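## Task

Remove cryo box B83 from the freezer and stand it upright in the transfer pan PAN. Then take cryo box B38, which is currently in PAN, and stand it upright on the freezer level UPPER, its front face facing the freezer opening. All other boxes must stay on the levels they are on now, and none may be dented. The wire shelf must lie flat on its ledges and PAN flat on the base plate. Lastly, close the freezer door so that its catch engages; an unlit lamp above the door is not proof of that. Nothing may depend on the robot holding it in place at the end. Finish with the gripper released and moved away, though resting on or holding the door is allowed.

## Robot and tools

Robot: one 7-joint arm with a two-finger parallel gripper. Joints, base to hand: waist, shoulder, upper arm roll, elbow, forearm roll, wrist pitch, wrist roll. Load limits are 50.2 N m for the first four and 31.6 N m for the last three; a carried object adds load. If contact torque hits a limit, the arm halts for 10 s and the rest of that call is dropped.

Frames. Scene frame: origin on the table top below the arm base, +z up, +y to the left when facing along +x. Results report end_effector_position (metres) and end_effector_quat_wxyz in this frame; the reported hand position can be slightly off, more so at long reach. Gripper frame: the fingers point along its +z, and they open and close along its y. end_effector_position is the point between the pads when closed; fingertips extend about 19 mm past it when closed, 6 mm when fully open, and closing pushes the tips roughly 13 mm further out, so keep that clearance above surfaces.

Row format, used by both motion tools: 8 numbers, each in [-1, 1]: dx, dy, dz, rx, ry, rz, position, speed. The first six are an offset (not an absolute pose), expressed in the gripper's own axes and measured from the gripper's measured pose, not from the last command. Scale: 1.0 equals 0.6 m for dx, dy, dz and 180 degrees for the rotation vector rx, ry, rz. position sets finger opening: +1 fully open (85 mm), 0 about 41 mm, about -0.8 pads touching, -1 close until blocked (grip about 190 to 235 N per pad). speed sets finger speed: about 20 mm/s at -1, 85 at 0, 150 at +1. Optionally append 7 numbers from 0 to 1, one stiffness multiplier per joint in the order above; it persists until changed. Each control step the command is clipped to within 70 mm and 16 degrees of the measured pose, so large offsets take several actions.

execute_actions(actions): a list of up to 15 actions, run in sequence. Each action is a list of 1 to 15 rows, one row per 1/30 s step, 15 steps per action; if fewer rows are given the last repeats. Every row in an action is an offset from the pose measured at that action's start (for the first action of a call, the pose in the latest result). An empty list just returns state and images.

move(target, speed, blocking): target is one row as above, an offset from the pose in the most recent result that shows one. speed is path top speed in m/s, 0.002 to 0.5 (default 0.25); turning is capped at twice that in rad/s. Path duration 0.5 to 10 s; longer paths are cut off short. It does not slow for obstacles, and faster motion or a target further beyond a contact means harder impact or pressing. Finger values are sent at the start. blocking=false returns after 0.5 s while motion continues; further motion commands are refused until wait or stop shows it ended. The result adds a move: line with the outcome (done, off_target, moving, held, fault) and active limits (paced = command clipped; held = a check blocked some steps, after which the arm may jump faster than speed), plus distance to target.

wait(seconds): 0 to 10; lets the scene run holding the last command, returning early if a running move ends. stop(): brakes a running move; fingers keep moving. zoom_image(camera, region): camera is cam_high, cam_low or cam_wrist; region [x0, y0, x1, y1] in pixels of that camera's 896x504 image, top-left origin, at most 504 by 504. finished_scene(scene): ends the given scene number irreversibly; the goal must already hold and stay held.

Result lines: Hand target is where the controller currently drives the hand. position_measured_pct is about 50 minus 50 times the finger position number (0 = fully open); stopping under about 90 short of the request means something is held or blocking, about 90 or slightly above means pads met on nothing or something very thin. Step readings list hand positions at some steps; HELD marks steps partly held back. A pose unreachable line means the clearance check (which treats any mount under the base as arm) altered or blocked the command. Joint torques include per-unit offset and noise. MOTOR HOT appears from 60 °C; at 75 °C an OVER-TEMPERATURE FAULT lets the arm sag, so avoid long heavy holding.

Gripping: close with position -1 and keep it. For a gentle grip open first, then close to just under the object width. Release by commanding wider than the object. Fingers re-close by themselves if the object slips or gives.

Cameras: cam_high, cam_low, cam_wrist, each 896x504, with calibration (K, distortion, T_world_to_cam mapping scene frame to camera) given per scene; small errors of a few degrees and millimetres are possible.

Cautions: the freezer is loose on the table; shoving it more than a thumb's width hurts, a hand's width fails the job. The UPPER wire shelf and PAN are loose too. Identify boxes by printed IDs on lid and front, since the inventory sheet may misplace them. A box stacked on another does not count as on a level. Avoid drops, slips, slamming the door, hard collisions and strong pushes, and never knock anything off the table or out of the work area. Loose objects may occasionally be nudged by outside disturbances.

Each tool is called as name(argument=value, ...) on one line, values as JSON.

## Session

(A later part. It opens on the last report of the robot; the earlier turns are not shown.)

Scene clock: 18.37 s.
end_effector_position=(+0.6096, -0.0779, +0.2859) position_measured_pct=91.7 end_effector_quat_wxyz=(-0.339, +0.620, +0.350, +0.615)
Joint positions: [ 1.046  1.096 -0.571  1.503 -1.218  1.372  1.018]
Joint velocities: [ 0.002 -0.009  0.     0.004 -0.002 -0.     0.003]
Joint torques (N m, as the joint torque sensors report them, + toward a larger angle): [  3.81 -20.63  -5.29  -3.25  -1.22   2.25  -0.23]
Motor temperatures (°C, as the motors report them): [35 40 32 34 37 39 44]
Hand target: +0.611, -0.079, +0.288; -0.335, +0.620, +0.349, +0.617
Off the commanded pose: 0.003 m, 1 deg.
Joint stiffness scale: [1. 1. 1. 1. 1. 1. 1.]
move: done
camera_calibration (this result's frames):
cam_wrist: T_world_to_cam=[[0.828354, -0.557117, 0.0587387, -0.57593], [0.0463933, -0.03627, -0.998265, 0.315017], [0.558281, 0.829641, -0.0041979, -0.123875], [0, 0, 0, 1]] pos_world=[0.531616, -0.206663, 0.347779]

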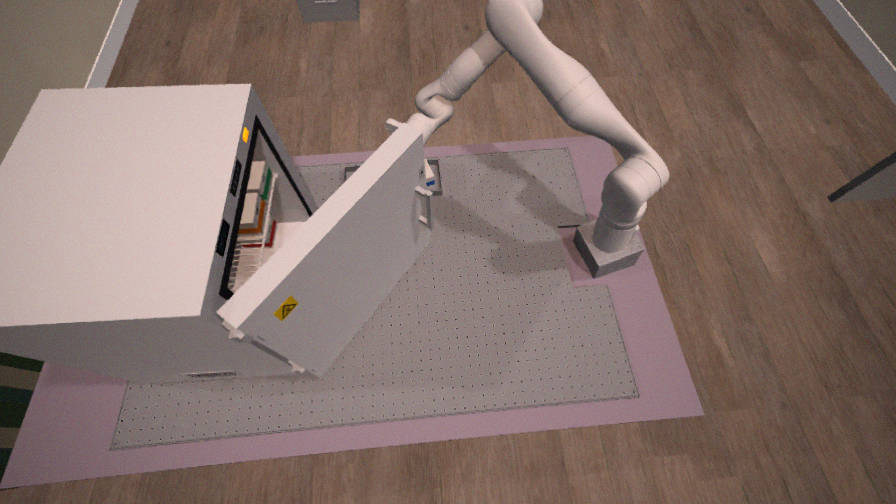

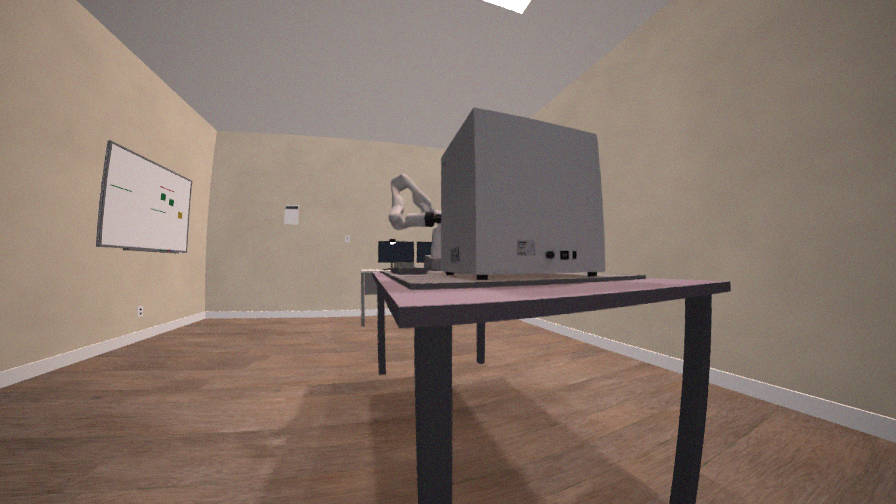

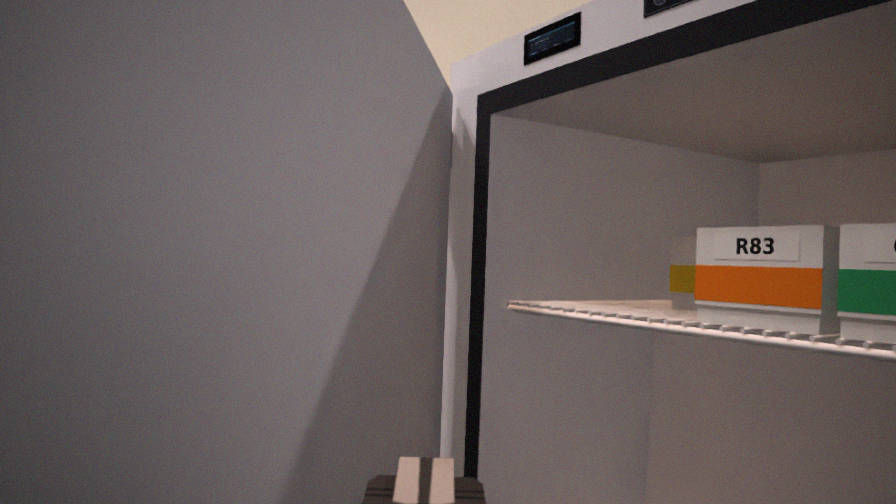

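move(target=[0,-0.395,0.38,0,0,0,-1,1], speed=0.12)

move(target=[0.12,0.31,-0.22,-0.323,0,0,1,1])

move(target=[0,0,0,0,-0.08,0,1,1])

Scene clock: 21.73 s.
end_effector_position=(+0.5273, +0.2396, +0.2798) position_measured_pct=91.7 end_effector_quat_wxyz=(-0.339, +0.620, +0.353, +0.613)
Joint positions: [ 0.68   1.063 -0.827  2.236 -2.018  1.044  1.993]
Joint velocities: [-0.005  0.     0.    -0.001 -0.006  0.004  0.   ]
Joint torques (N m, as the joint torque sensors report them, + toward a larger angle): [  1.63 -14.93  -6.6    1.03   1.43   2.4   -0.23]
Motor temperatures (°C, as the motors report them): [35 40 32 34 37 39 44]
Hand target: +0.527, +0.241, +0.282; -0.340, +0.619, +0.350, +0.615
Off the commanded pose: 0.001 m, 0 deg.
Joint stiffness scale: [1. 1. 1. 1. 1. 1. 1.]
move: done
camera_calibration (this result's frames):
cam_wrist: T_world_to_cam=[[0.830984, -0.552732, 0.0628718, -0.334147], [0.0473549, -0.0423237, -0.997981, 0.325132], [0.554277, 0.832283, -0.0089957, -0.338589], [0, 0, 0, 1]] pos_world=[0.449946, 0.110868, 0.342438]

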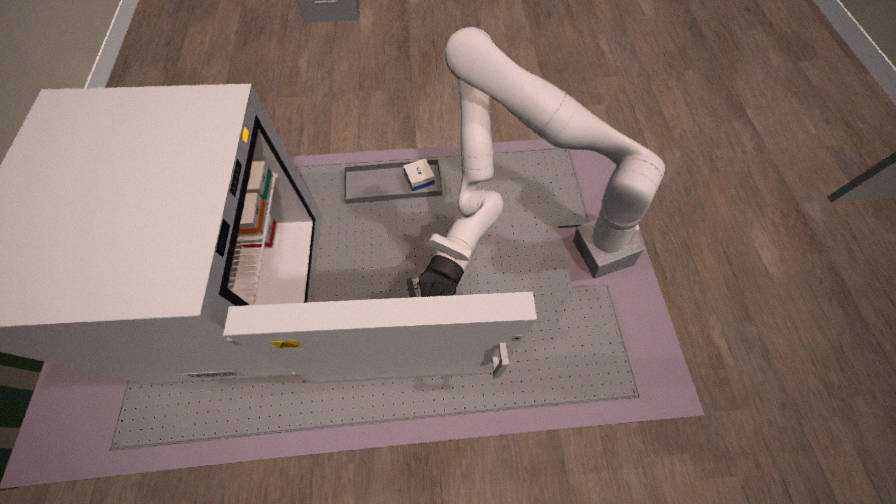

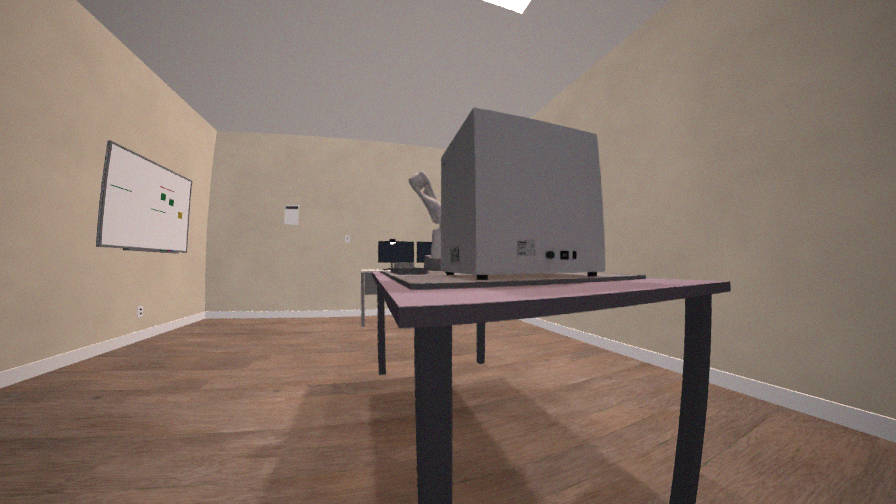

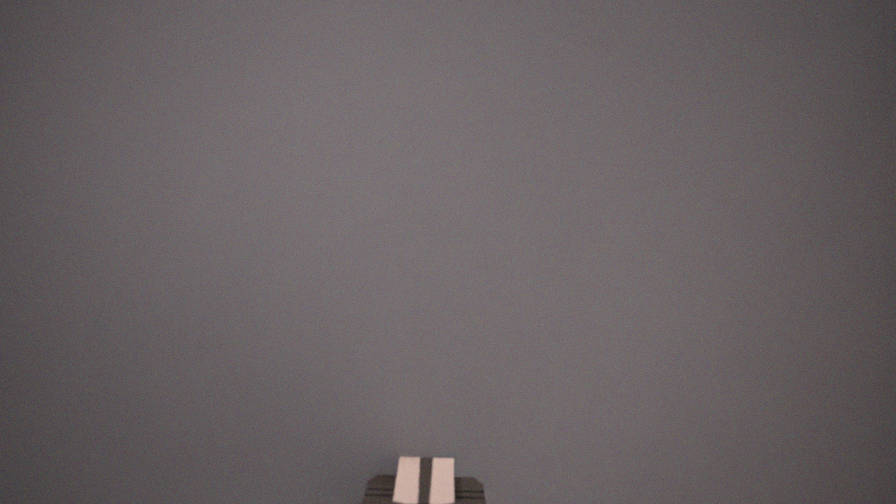

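Scene clock: 24.23 s.
end_effector_position=(+0.6161, +0.0326, +0.3541) position_measured_pct=0.0 end_effector_quat_wxyz=(+0.000, +0.708, +0.011, +0.706)
Joint positions: [ 0.634  0.948 -1.059  2.479 -3.152  1.79   2.347]
Joint velocities: [-0.005 -0.006  0.    -0.001  0.     0.     0.   ]
Joint torques (N m, as the joint torque sensors report them, + toward a larger angle): [  1.45 -15.24  -4.7   -0.87   2.03   1.88  -0.25]
Motor temperatures (°C, as the motors report them): [35 40 32 34 37 39 44]
Hand target: +0.617, +0.032, +0.357; +0.004, +0.706, +0.010, +0.708
Off the commanded pose: 0.003 m, 1 deg.
Joint stiffness scale: [1. 1. 1. 1. 1. 1. 1.]
move: done
camera_calibration (this result's frames):
cam_wrist: T_world_to_cam=[[-0.0244388, -0.997585, 0.0650155, 0.0138094], [0.00425623, -0.0651382, -0.997867, 0.413604], [0.999692, -0.0241099, 0.00583785, -0.466614], [0, 0, 0, 1]] pos_world=[0.465048, 0.0294674, 0.414548]

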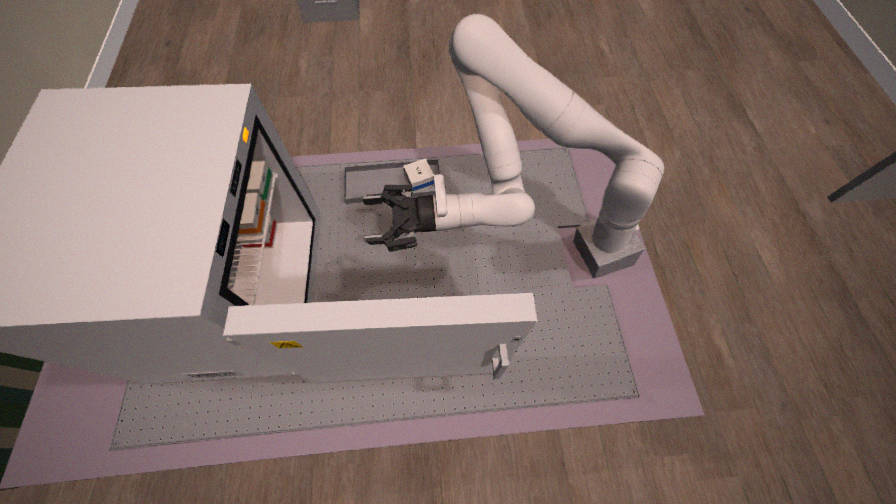

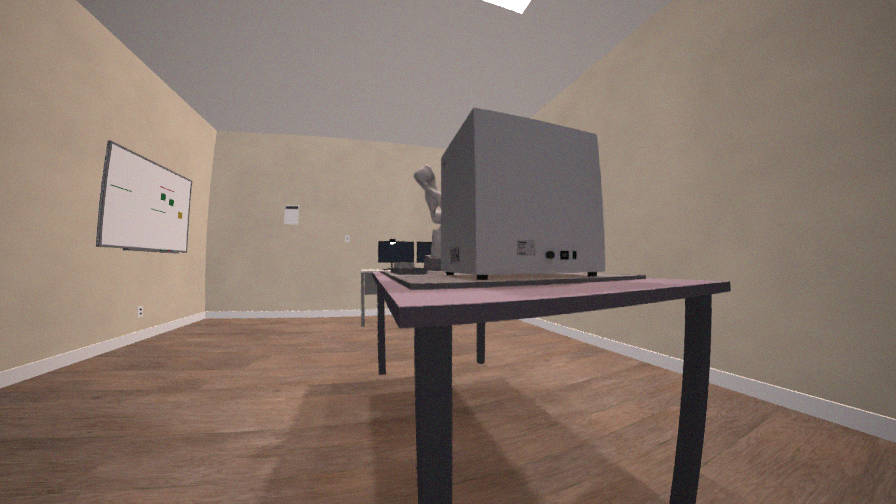

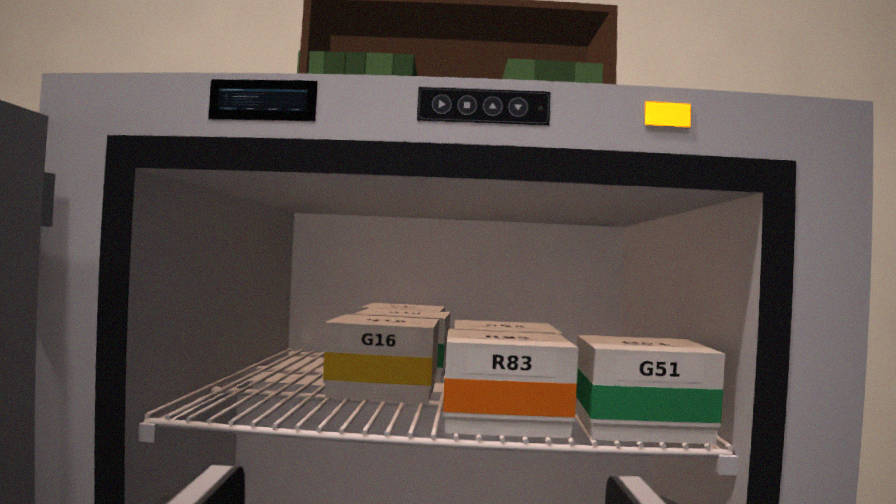

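Scene clock: 25.43 s.
end_effector_position=(+0.6155, +0.0330, +0.3537) position_measured_pct=0.0 end_effector_quat_wxyz=(+0.001, +0.791, +0.012, +0.612)
Joint positions: [ 0.81   0.704 -1.277  2.444 -3.509  1.348  2.323]
Joint velocities: [ 0.003 -0.007  0.     0.001 -0.001 -0.002  0.001]
Joint torques (N m, as the joint torque sensors report them, + toward a larger angle): [  1.66 -13.15  -4.73  -3.29   2.14   1.94  -0.16]
Motor temperatures (°C, as the motors report them): [35 40 32 34 37 39 44]
Hand target: +0.616, +0.033, +0.354; +0.002, +0.791, +0.010, +0.611
Off the commanded pose: 0.001 m, 0 deg.
Joint stiffness scale: [1. 1. 1. 1. 1. 1. 1.]
move: done
camera_calibration (this result's frames):
cam_wrist: T_world_to_cam=[[-0.00893963, -0.997201, 0.0742356, 0.00134021], [-0.241701, -0.0698824, -0.967831, 0.554172], [0.97031, -0.0265948, -0.240399, -0.36071], [0, 0, 0, 1]] pos_world=[0.483956, 0.0304703, 0.449531]

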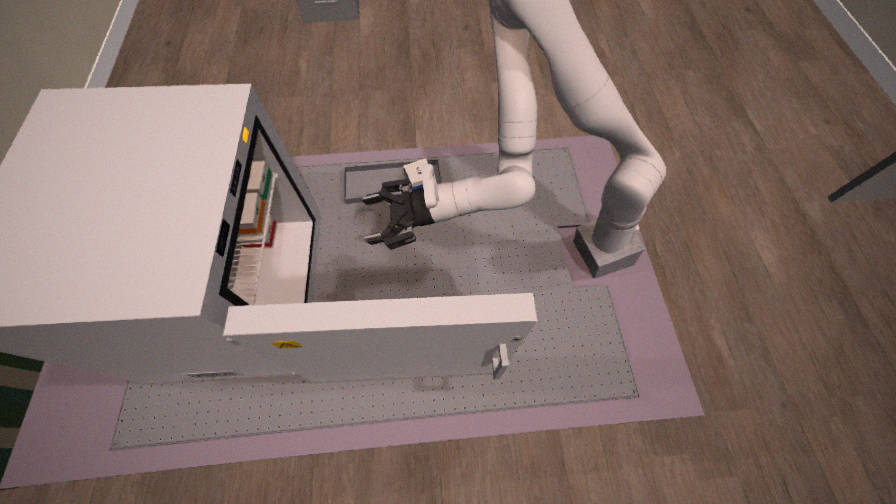

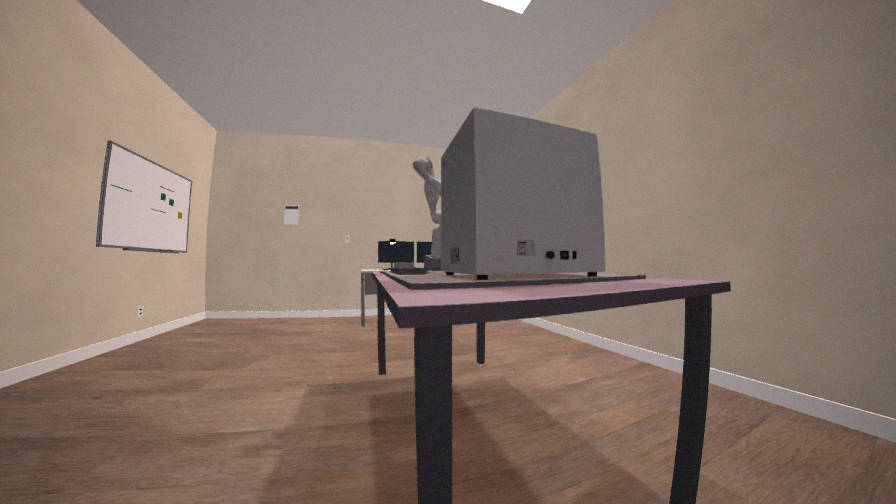

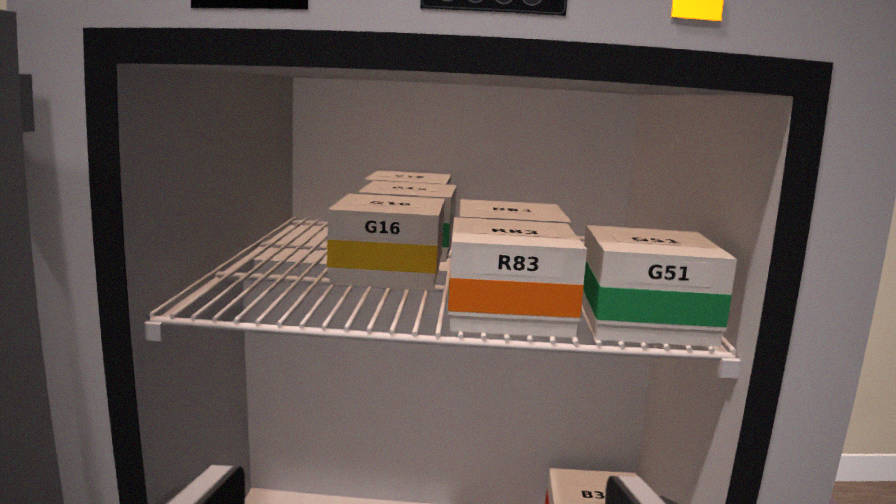

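move(target=[0.063,0.085,0.336,-0.003,0,-0.006,1,1])

Scene clock: 27.03 s.
end_effector_position=(+0.8201, -0.0153, +0.3443) position_measured_pct=0.0 end_effector_quat_wxyz=(+0.010, +0.789, +0.013, +0.614)
Joint positions: [ 0.744  0.879 -1.13   1.774 -3.421  0.824  2.525]
Joint velocities: [-0.004  0.001  0.002 -0.001  0.002 -0.    -0.001]
Joint torques (N m, as the joint torque sensors report them, + toward a larger angle): [  2.12 -19.38  -7.03  -5.83   2.     1.42  -0.06]
Motor temperatures (°C, as the motors report them): [35 40 32 34 37 39 44]
Hand target: +0.821, -0.015, +0.341; +0.011, +0.790, +0.017, +0.612
Off the commanded pose: 0.004 m, 0 deg.
Joint stiffness scale: [1. 1. 1. 1. 1. 1. 1.]
move: off_target
camera_calibration (this result's frames):
cam_wrist: T_world_to_cam=[[-0.0179951, -0.995837, 0.0893621, -0.04203], [-0.237283, -0.0825697, -0.967925, 0.587327], [0.971274, -0.0386221, -0.234809, -0.565754], [0, 0, 0, 1]] pos_world=[0.688109, -0.0152102, 0.4394]

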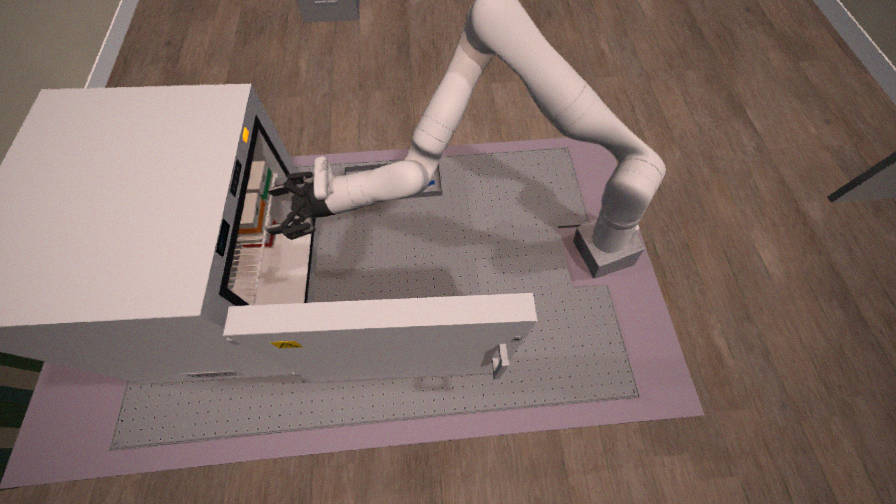

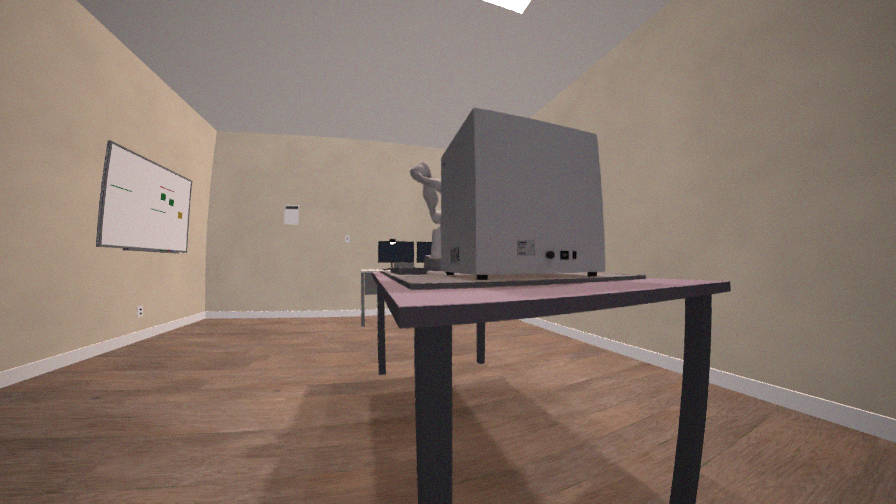

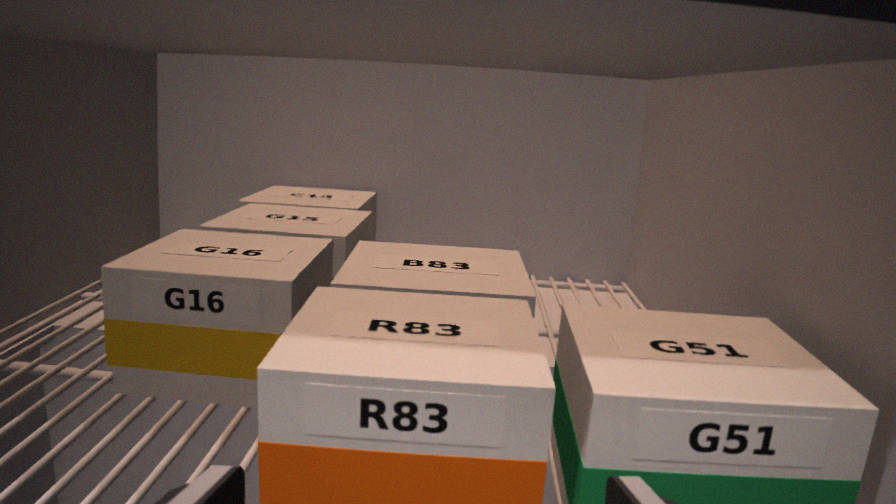

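move(target=[0,-0.012,0,0,0,0.011,1,1])

move(target=[0.015,0,0.095,0,0,0,1,1], speed=0.03)

move(target=[0,0,0,0,0,0,0.72,-1])

Scene clock: 27.87 s.
end_effector_position=(+0.8206, -0.0096, +0.3452) position_measured_pct=0.0 end_effector_quat_wxyz=(+0.003, +0.788, +0.006, +0.615)
Joint positions: [ 0.735  0.88  -1.135  1.774 -3.429  0.834  2.513]
Joint velocities: [-0.005  0.001  0.001  0.    -0.    -0.    -0.005]
Joint torques (N m, as the joint torque sensors report them, + toward a larger angle): [  2.27 -19.31  -6.99  -5.8    2.03   1.44  -0.43]
Motor temperatures (°C, as the motors report them): [35 40 32 34 37 39 44]
Hand target: +0.820, -0.008, +0.344; -0.001, +0.789, -0.000, +0.614
Off the commanded pose: 0.002 m, 1 deg.
Joint stiffness scale: [1. 1. 1. 1. 1. 1. 1.]
move: done
camera_calibration (this result's frames):
cam_wrist: T_world_to_cam=[[-0.0214683, -0.997349, 0.0695276, -0.02673], [-0.235416, -0.0625453, -0.96988, 0.588175], [0.971658, -0.0371895, -0.233449, -0.566521], [0, 0, 0, 1]] pos_world=[0.688356, -0.0109402, 0.440064]

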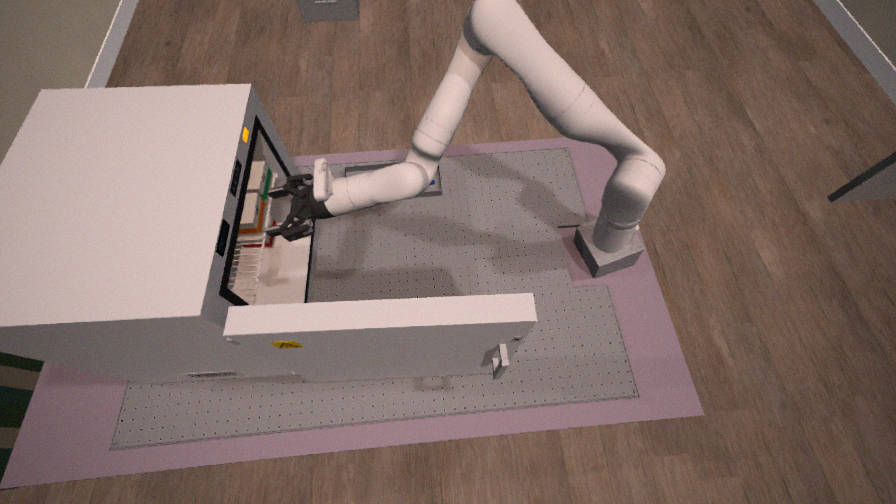

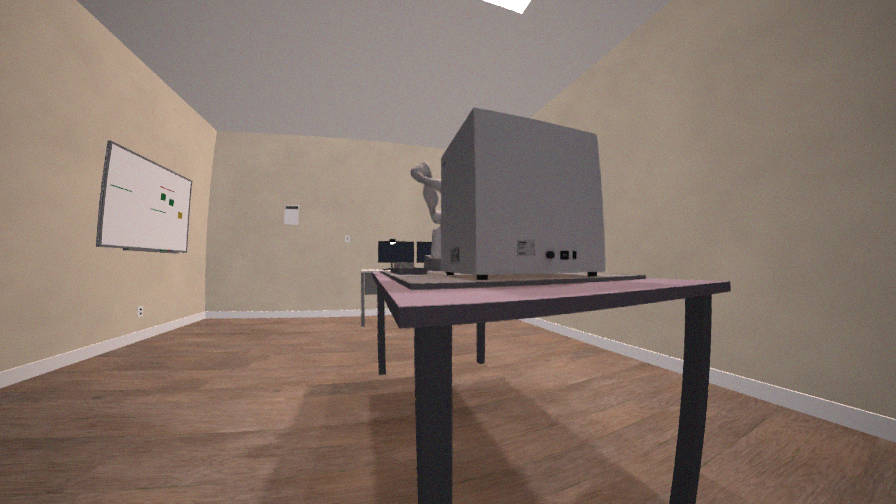

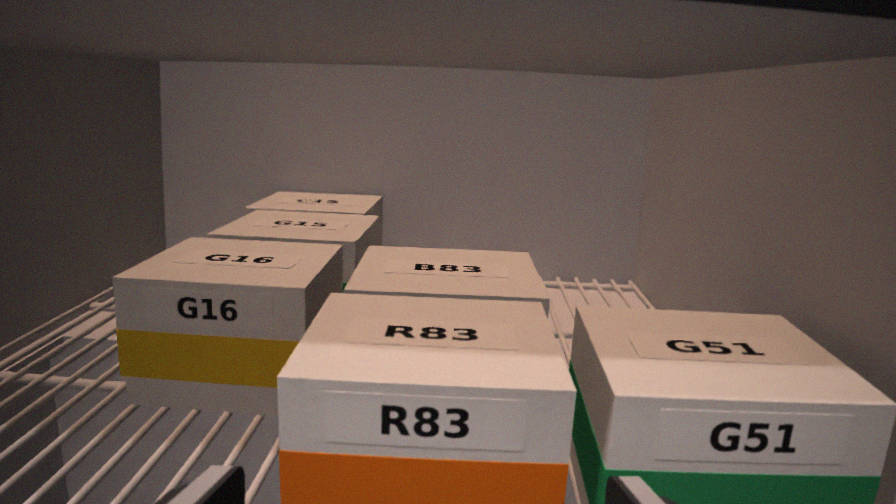

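Scene clock: 30.10 s.
end_effector_position=(+0.8776, -0.0083, +0.3450) position_measured_pct=0.0 end_effector_quat_wxyz=(+0.003, +0.785, +0.006, +0.619)
Joint positions: [ 0.642  0.924 -1.075  1.564 -3.445  0.719  2.555]
Joint velocities: [-0.007  0.     0.008 -0.006 -0.001 -0.002  0.001]
Joint torques (N m, as the joint torque sensors report them, + toward a larger angle): [  2.24 -21.68  -6.63  -6.37   1.88   1.32  -0.12]
Motor temperatures (°C, as the motors report them): [35 40 32 34 37 39 44]
Hand target: +0.878, -0.009, +0.340; +0.003, +0.788, +0.006, +0.615
Off the commanded pose: 0.005 m, 1 deg.
Joint stiffness scale: [1. 1. 1. 1. 1. 1. 1.]
move: off_target
camera_calibration (this result's frames):
cam_wrist: T_world_to_cam=[[-0.0209662, -0.9974, 0.0689438, -0.0244781], [-0.22602, -0.0624452, -0.972119, 0.59403], [0.973897, -0.0359643, -0.224123, -0.627094], [0, 0, 0, 1]] pos_world=[0.744474, -0.00987313, 0.438609]

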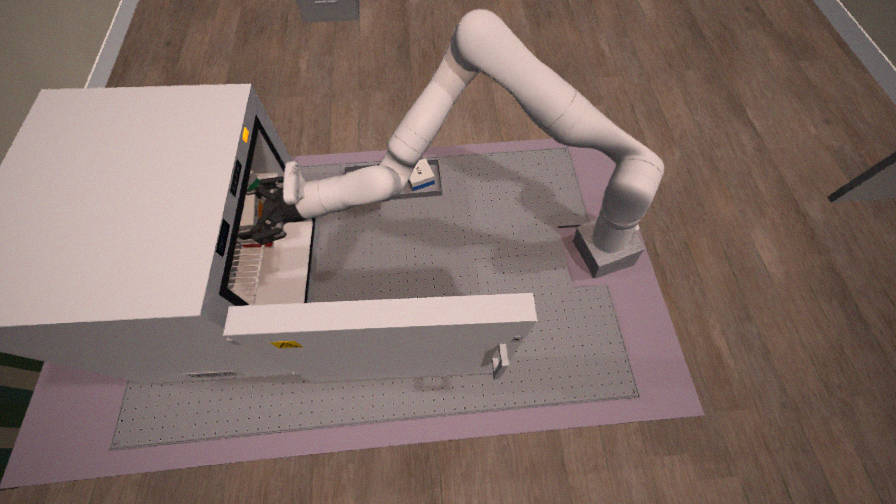

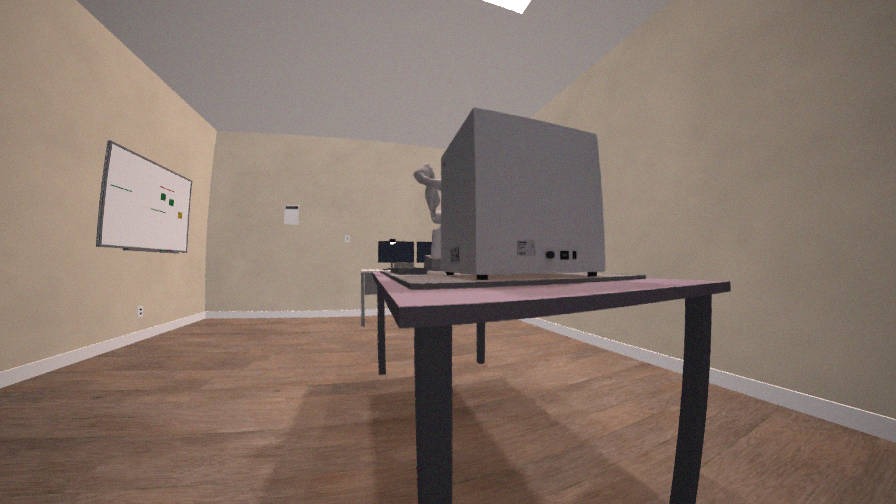

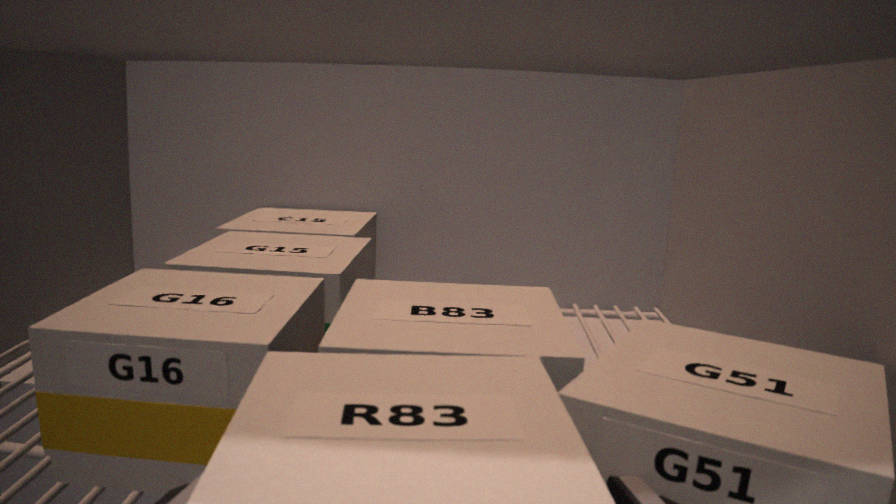

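Scene clock: 31.07 s.
end_effector_position=(+0.8777, -0.0042, +0.3454) position_measured_pct=13.9 end_effector_quat_wxyz=(+0.001, +0.785, +0.008, +0.619)
Joint positions: [ 0.638  0.924 -1.076  1.564 -3.445  0.719  2.555]
Joint velocities: [-0.     0.001  0.     0.001  0.001 -0.     0.001]
Joint torques (N m, as the joint torque sensors report them, + toward a larger angle): [  7.13 -19.56  -3.56  -8.08   0.8    2.55  -0.09]
Motor temperatures (°C, as the motors report them): [35 40 32 34 37 39 44]
Hand target: +0.878, -0.008, +0.345; +0.003, +0.785, +0.006, +0.619
Off the commanded pose: 0.004 m, 0 deg.
Joint stiffness scale: [1. 1. 1. 1. 1. 1. 1.]
move: off_target
camera_calibration (this result's frames):
cam_wrist: T_world_to_cam=[[-0.0160863, -0.997605, 0.0672657, -0.0240956], [-0.225261, -0.0619291, -0.972328, 0.59408], [0.974166, -0.0307935, -0.223725, -0.627319], [0, 0, 0, 1]] pos_world=[0.744547, -0.00656444, 0.438914]

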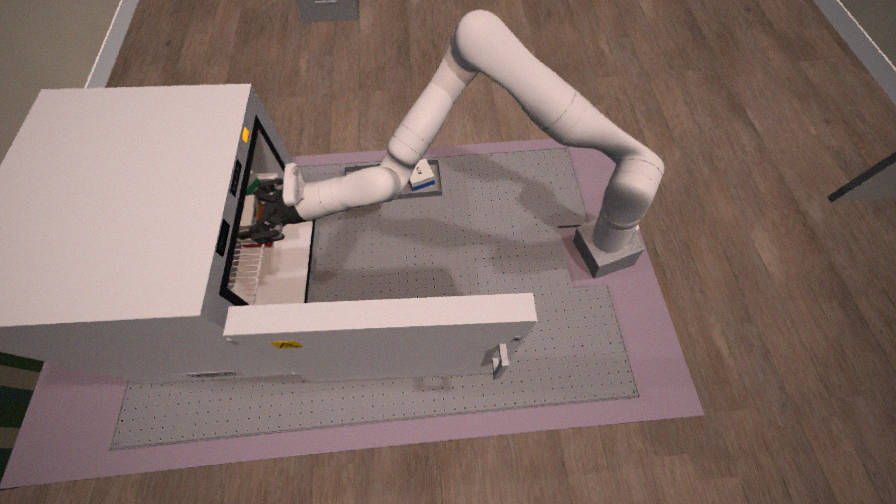

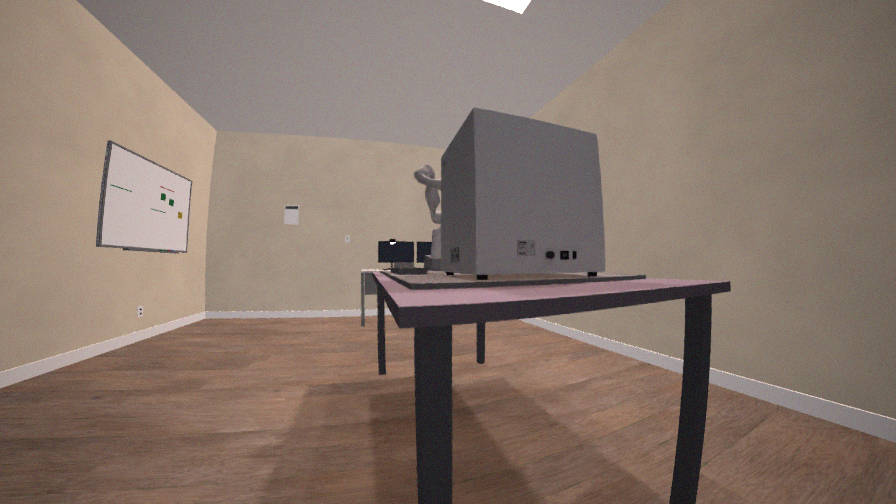

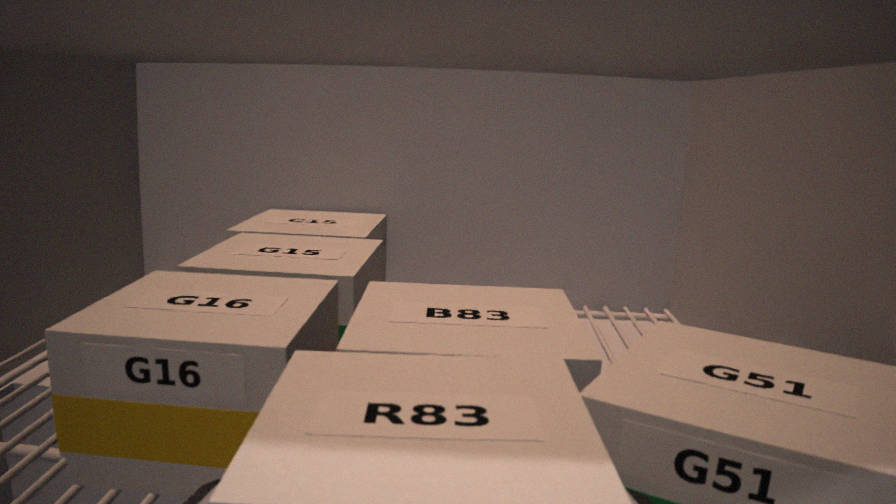

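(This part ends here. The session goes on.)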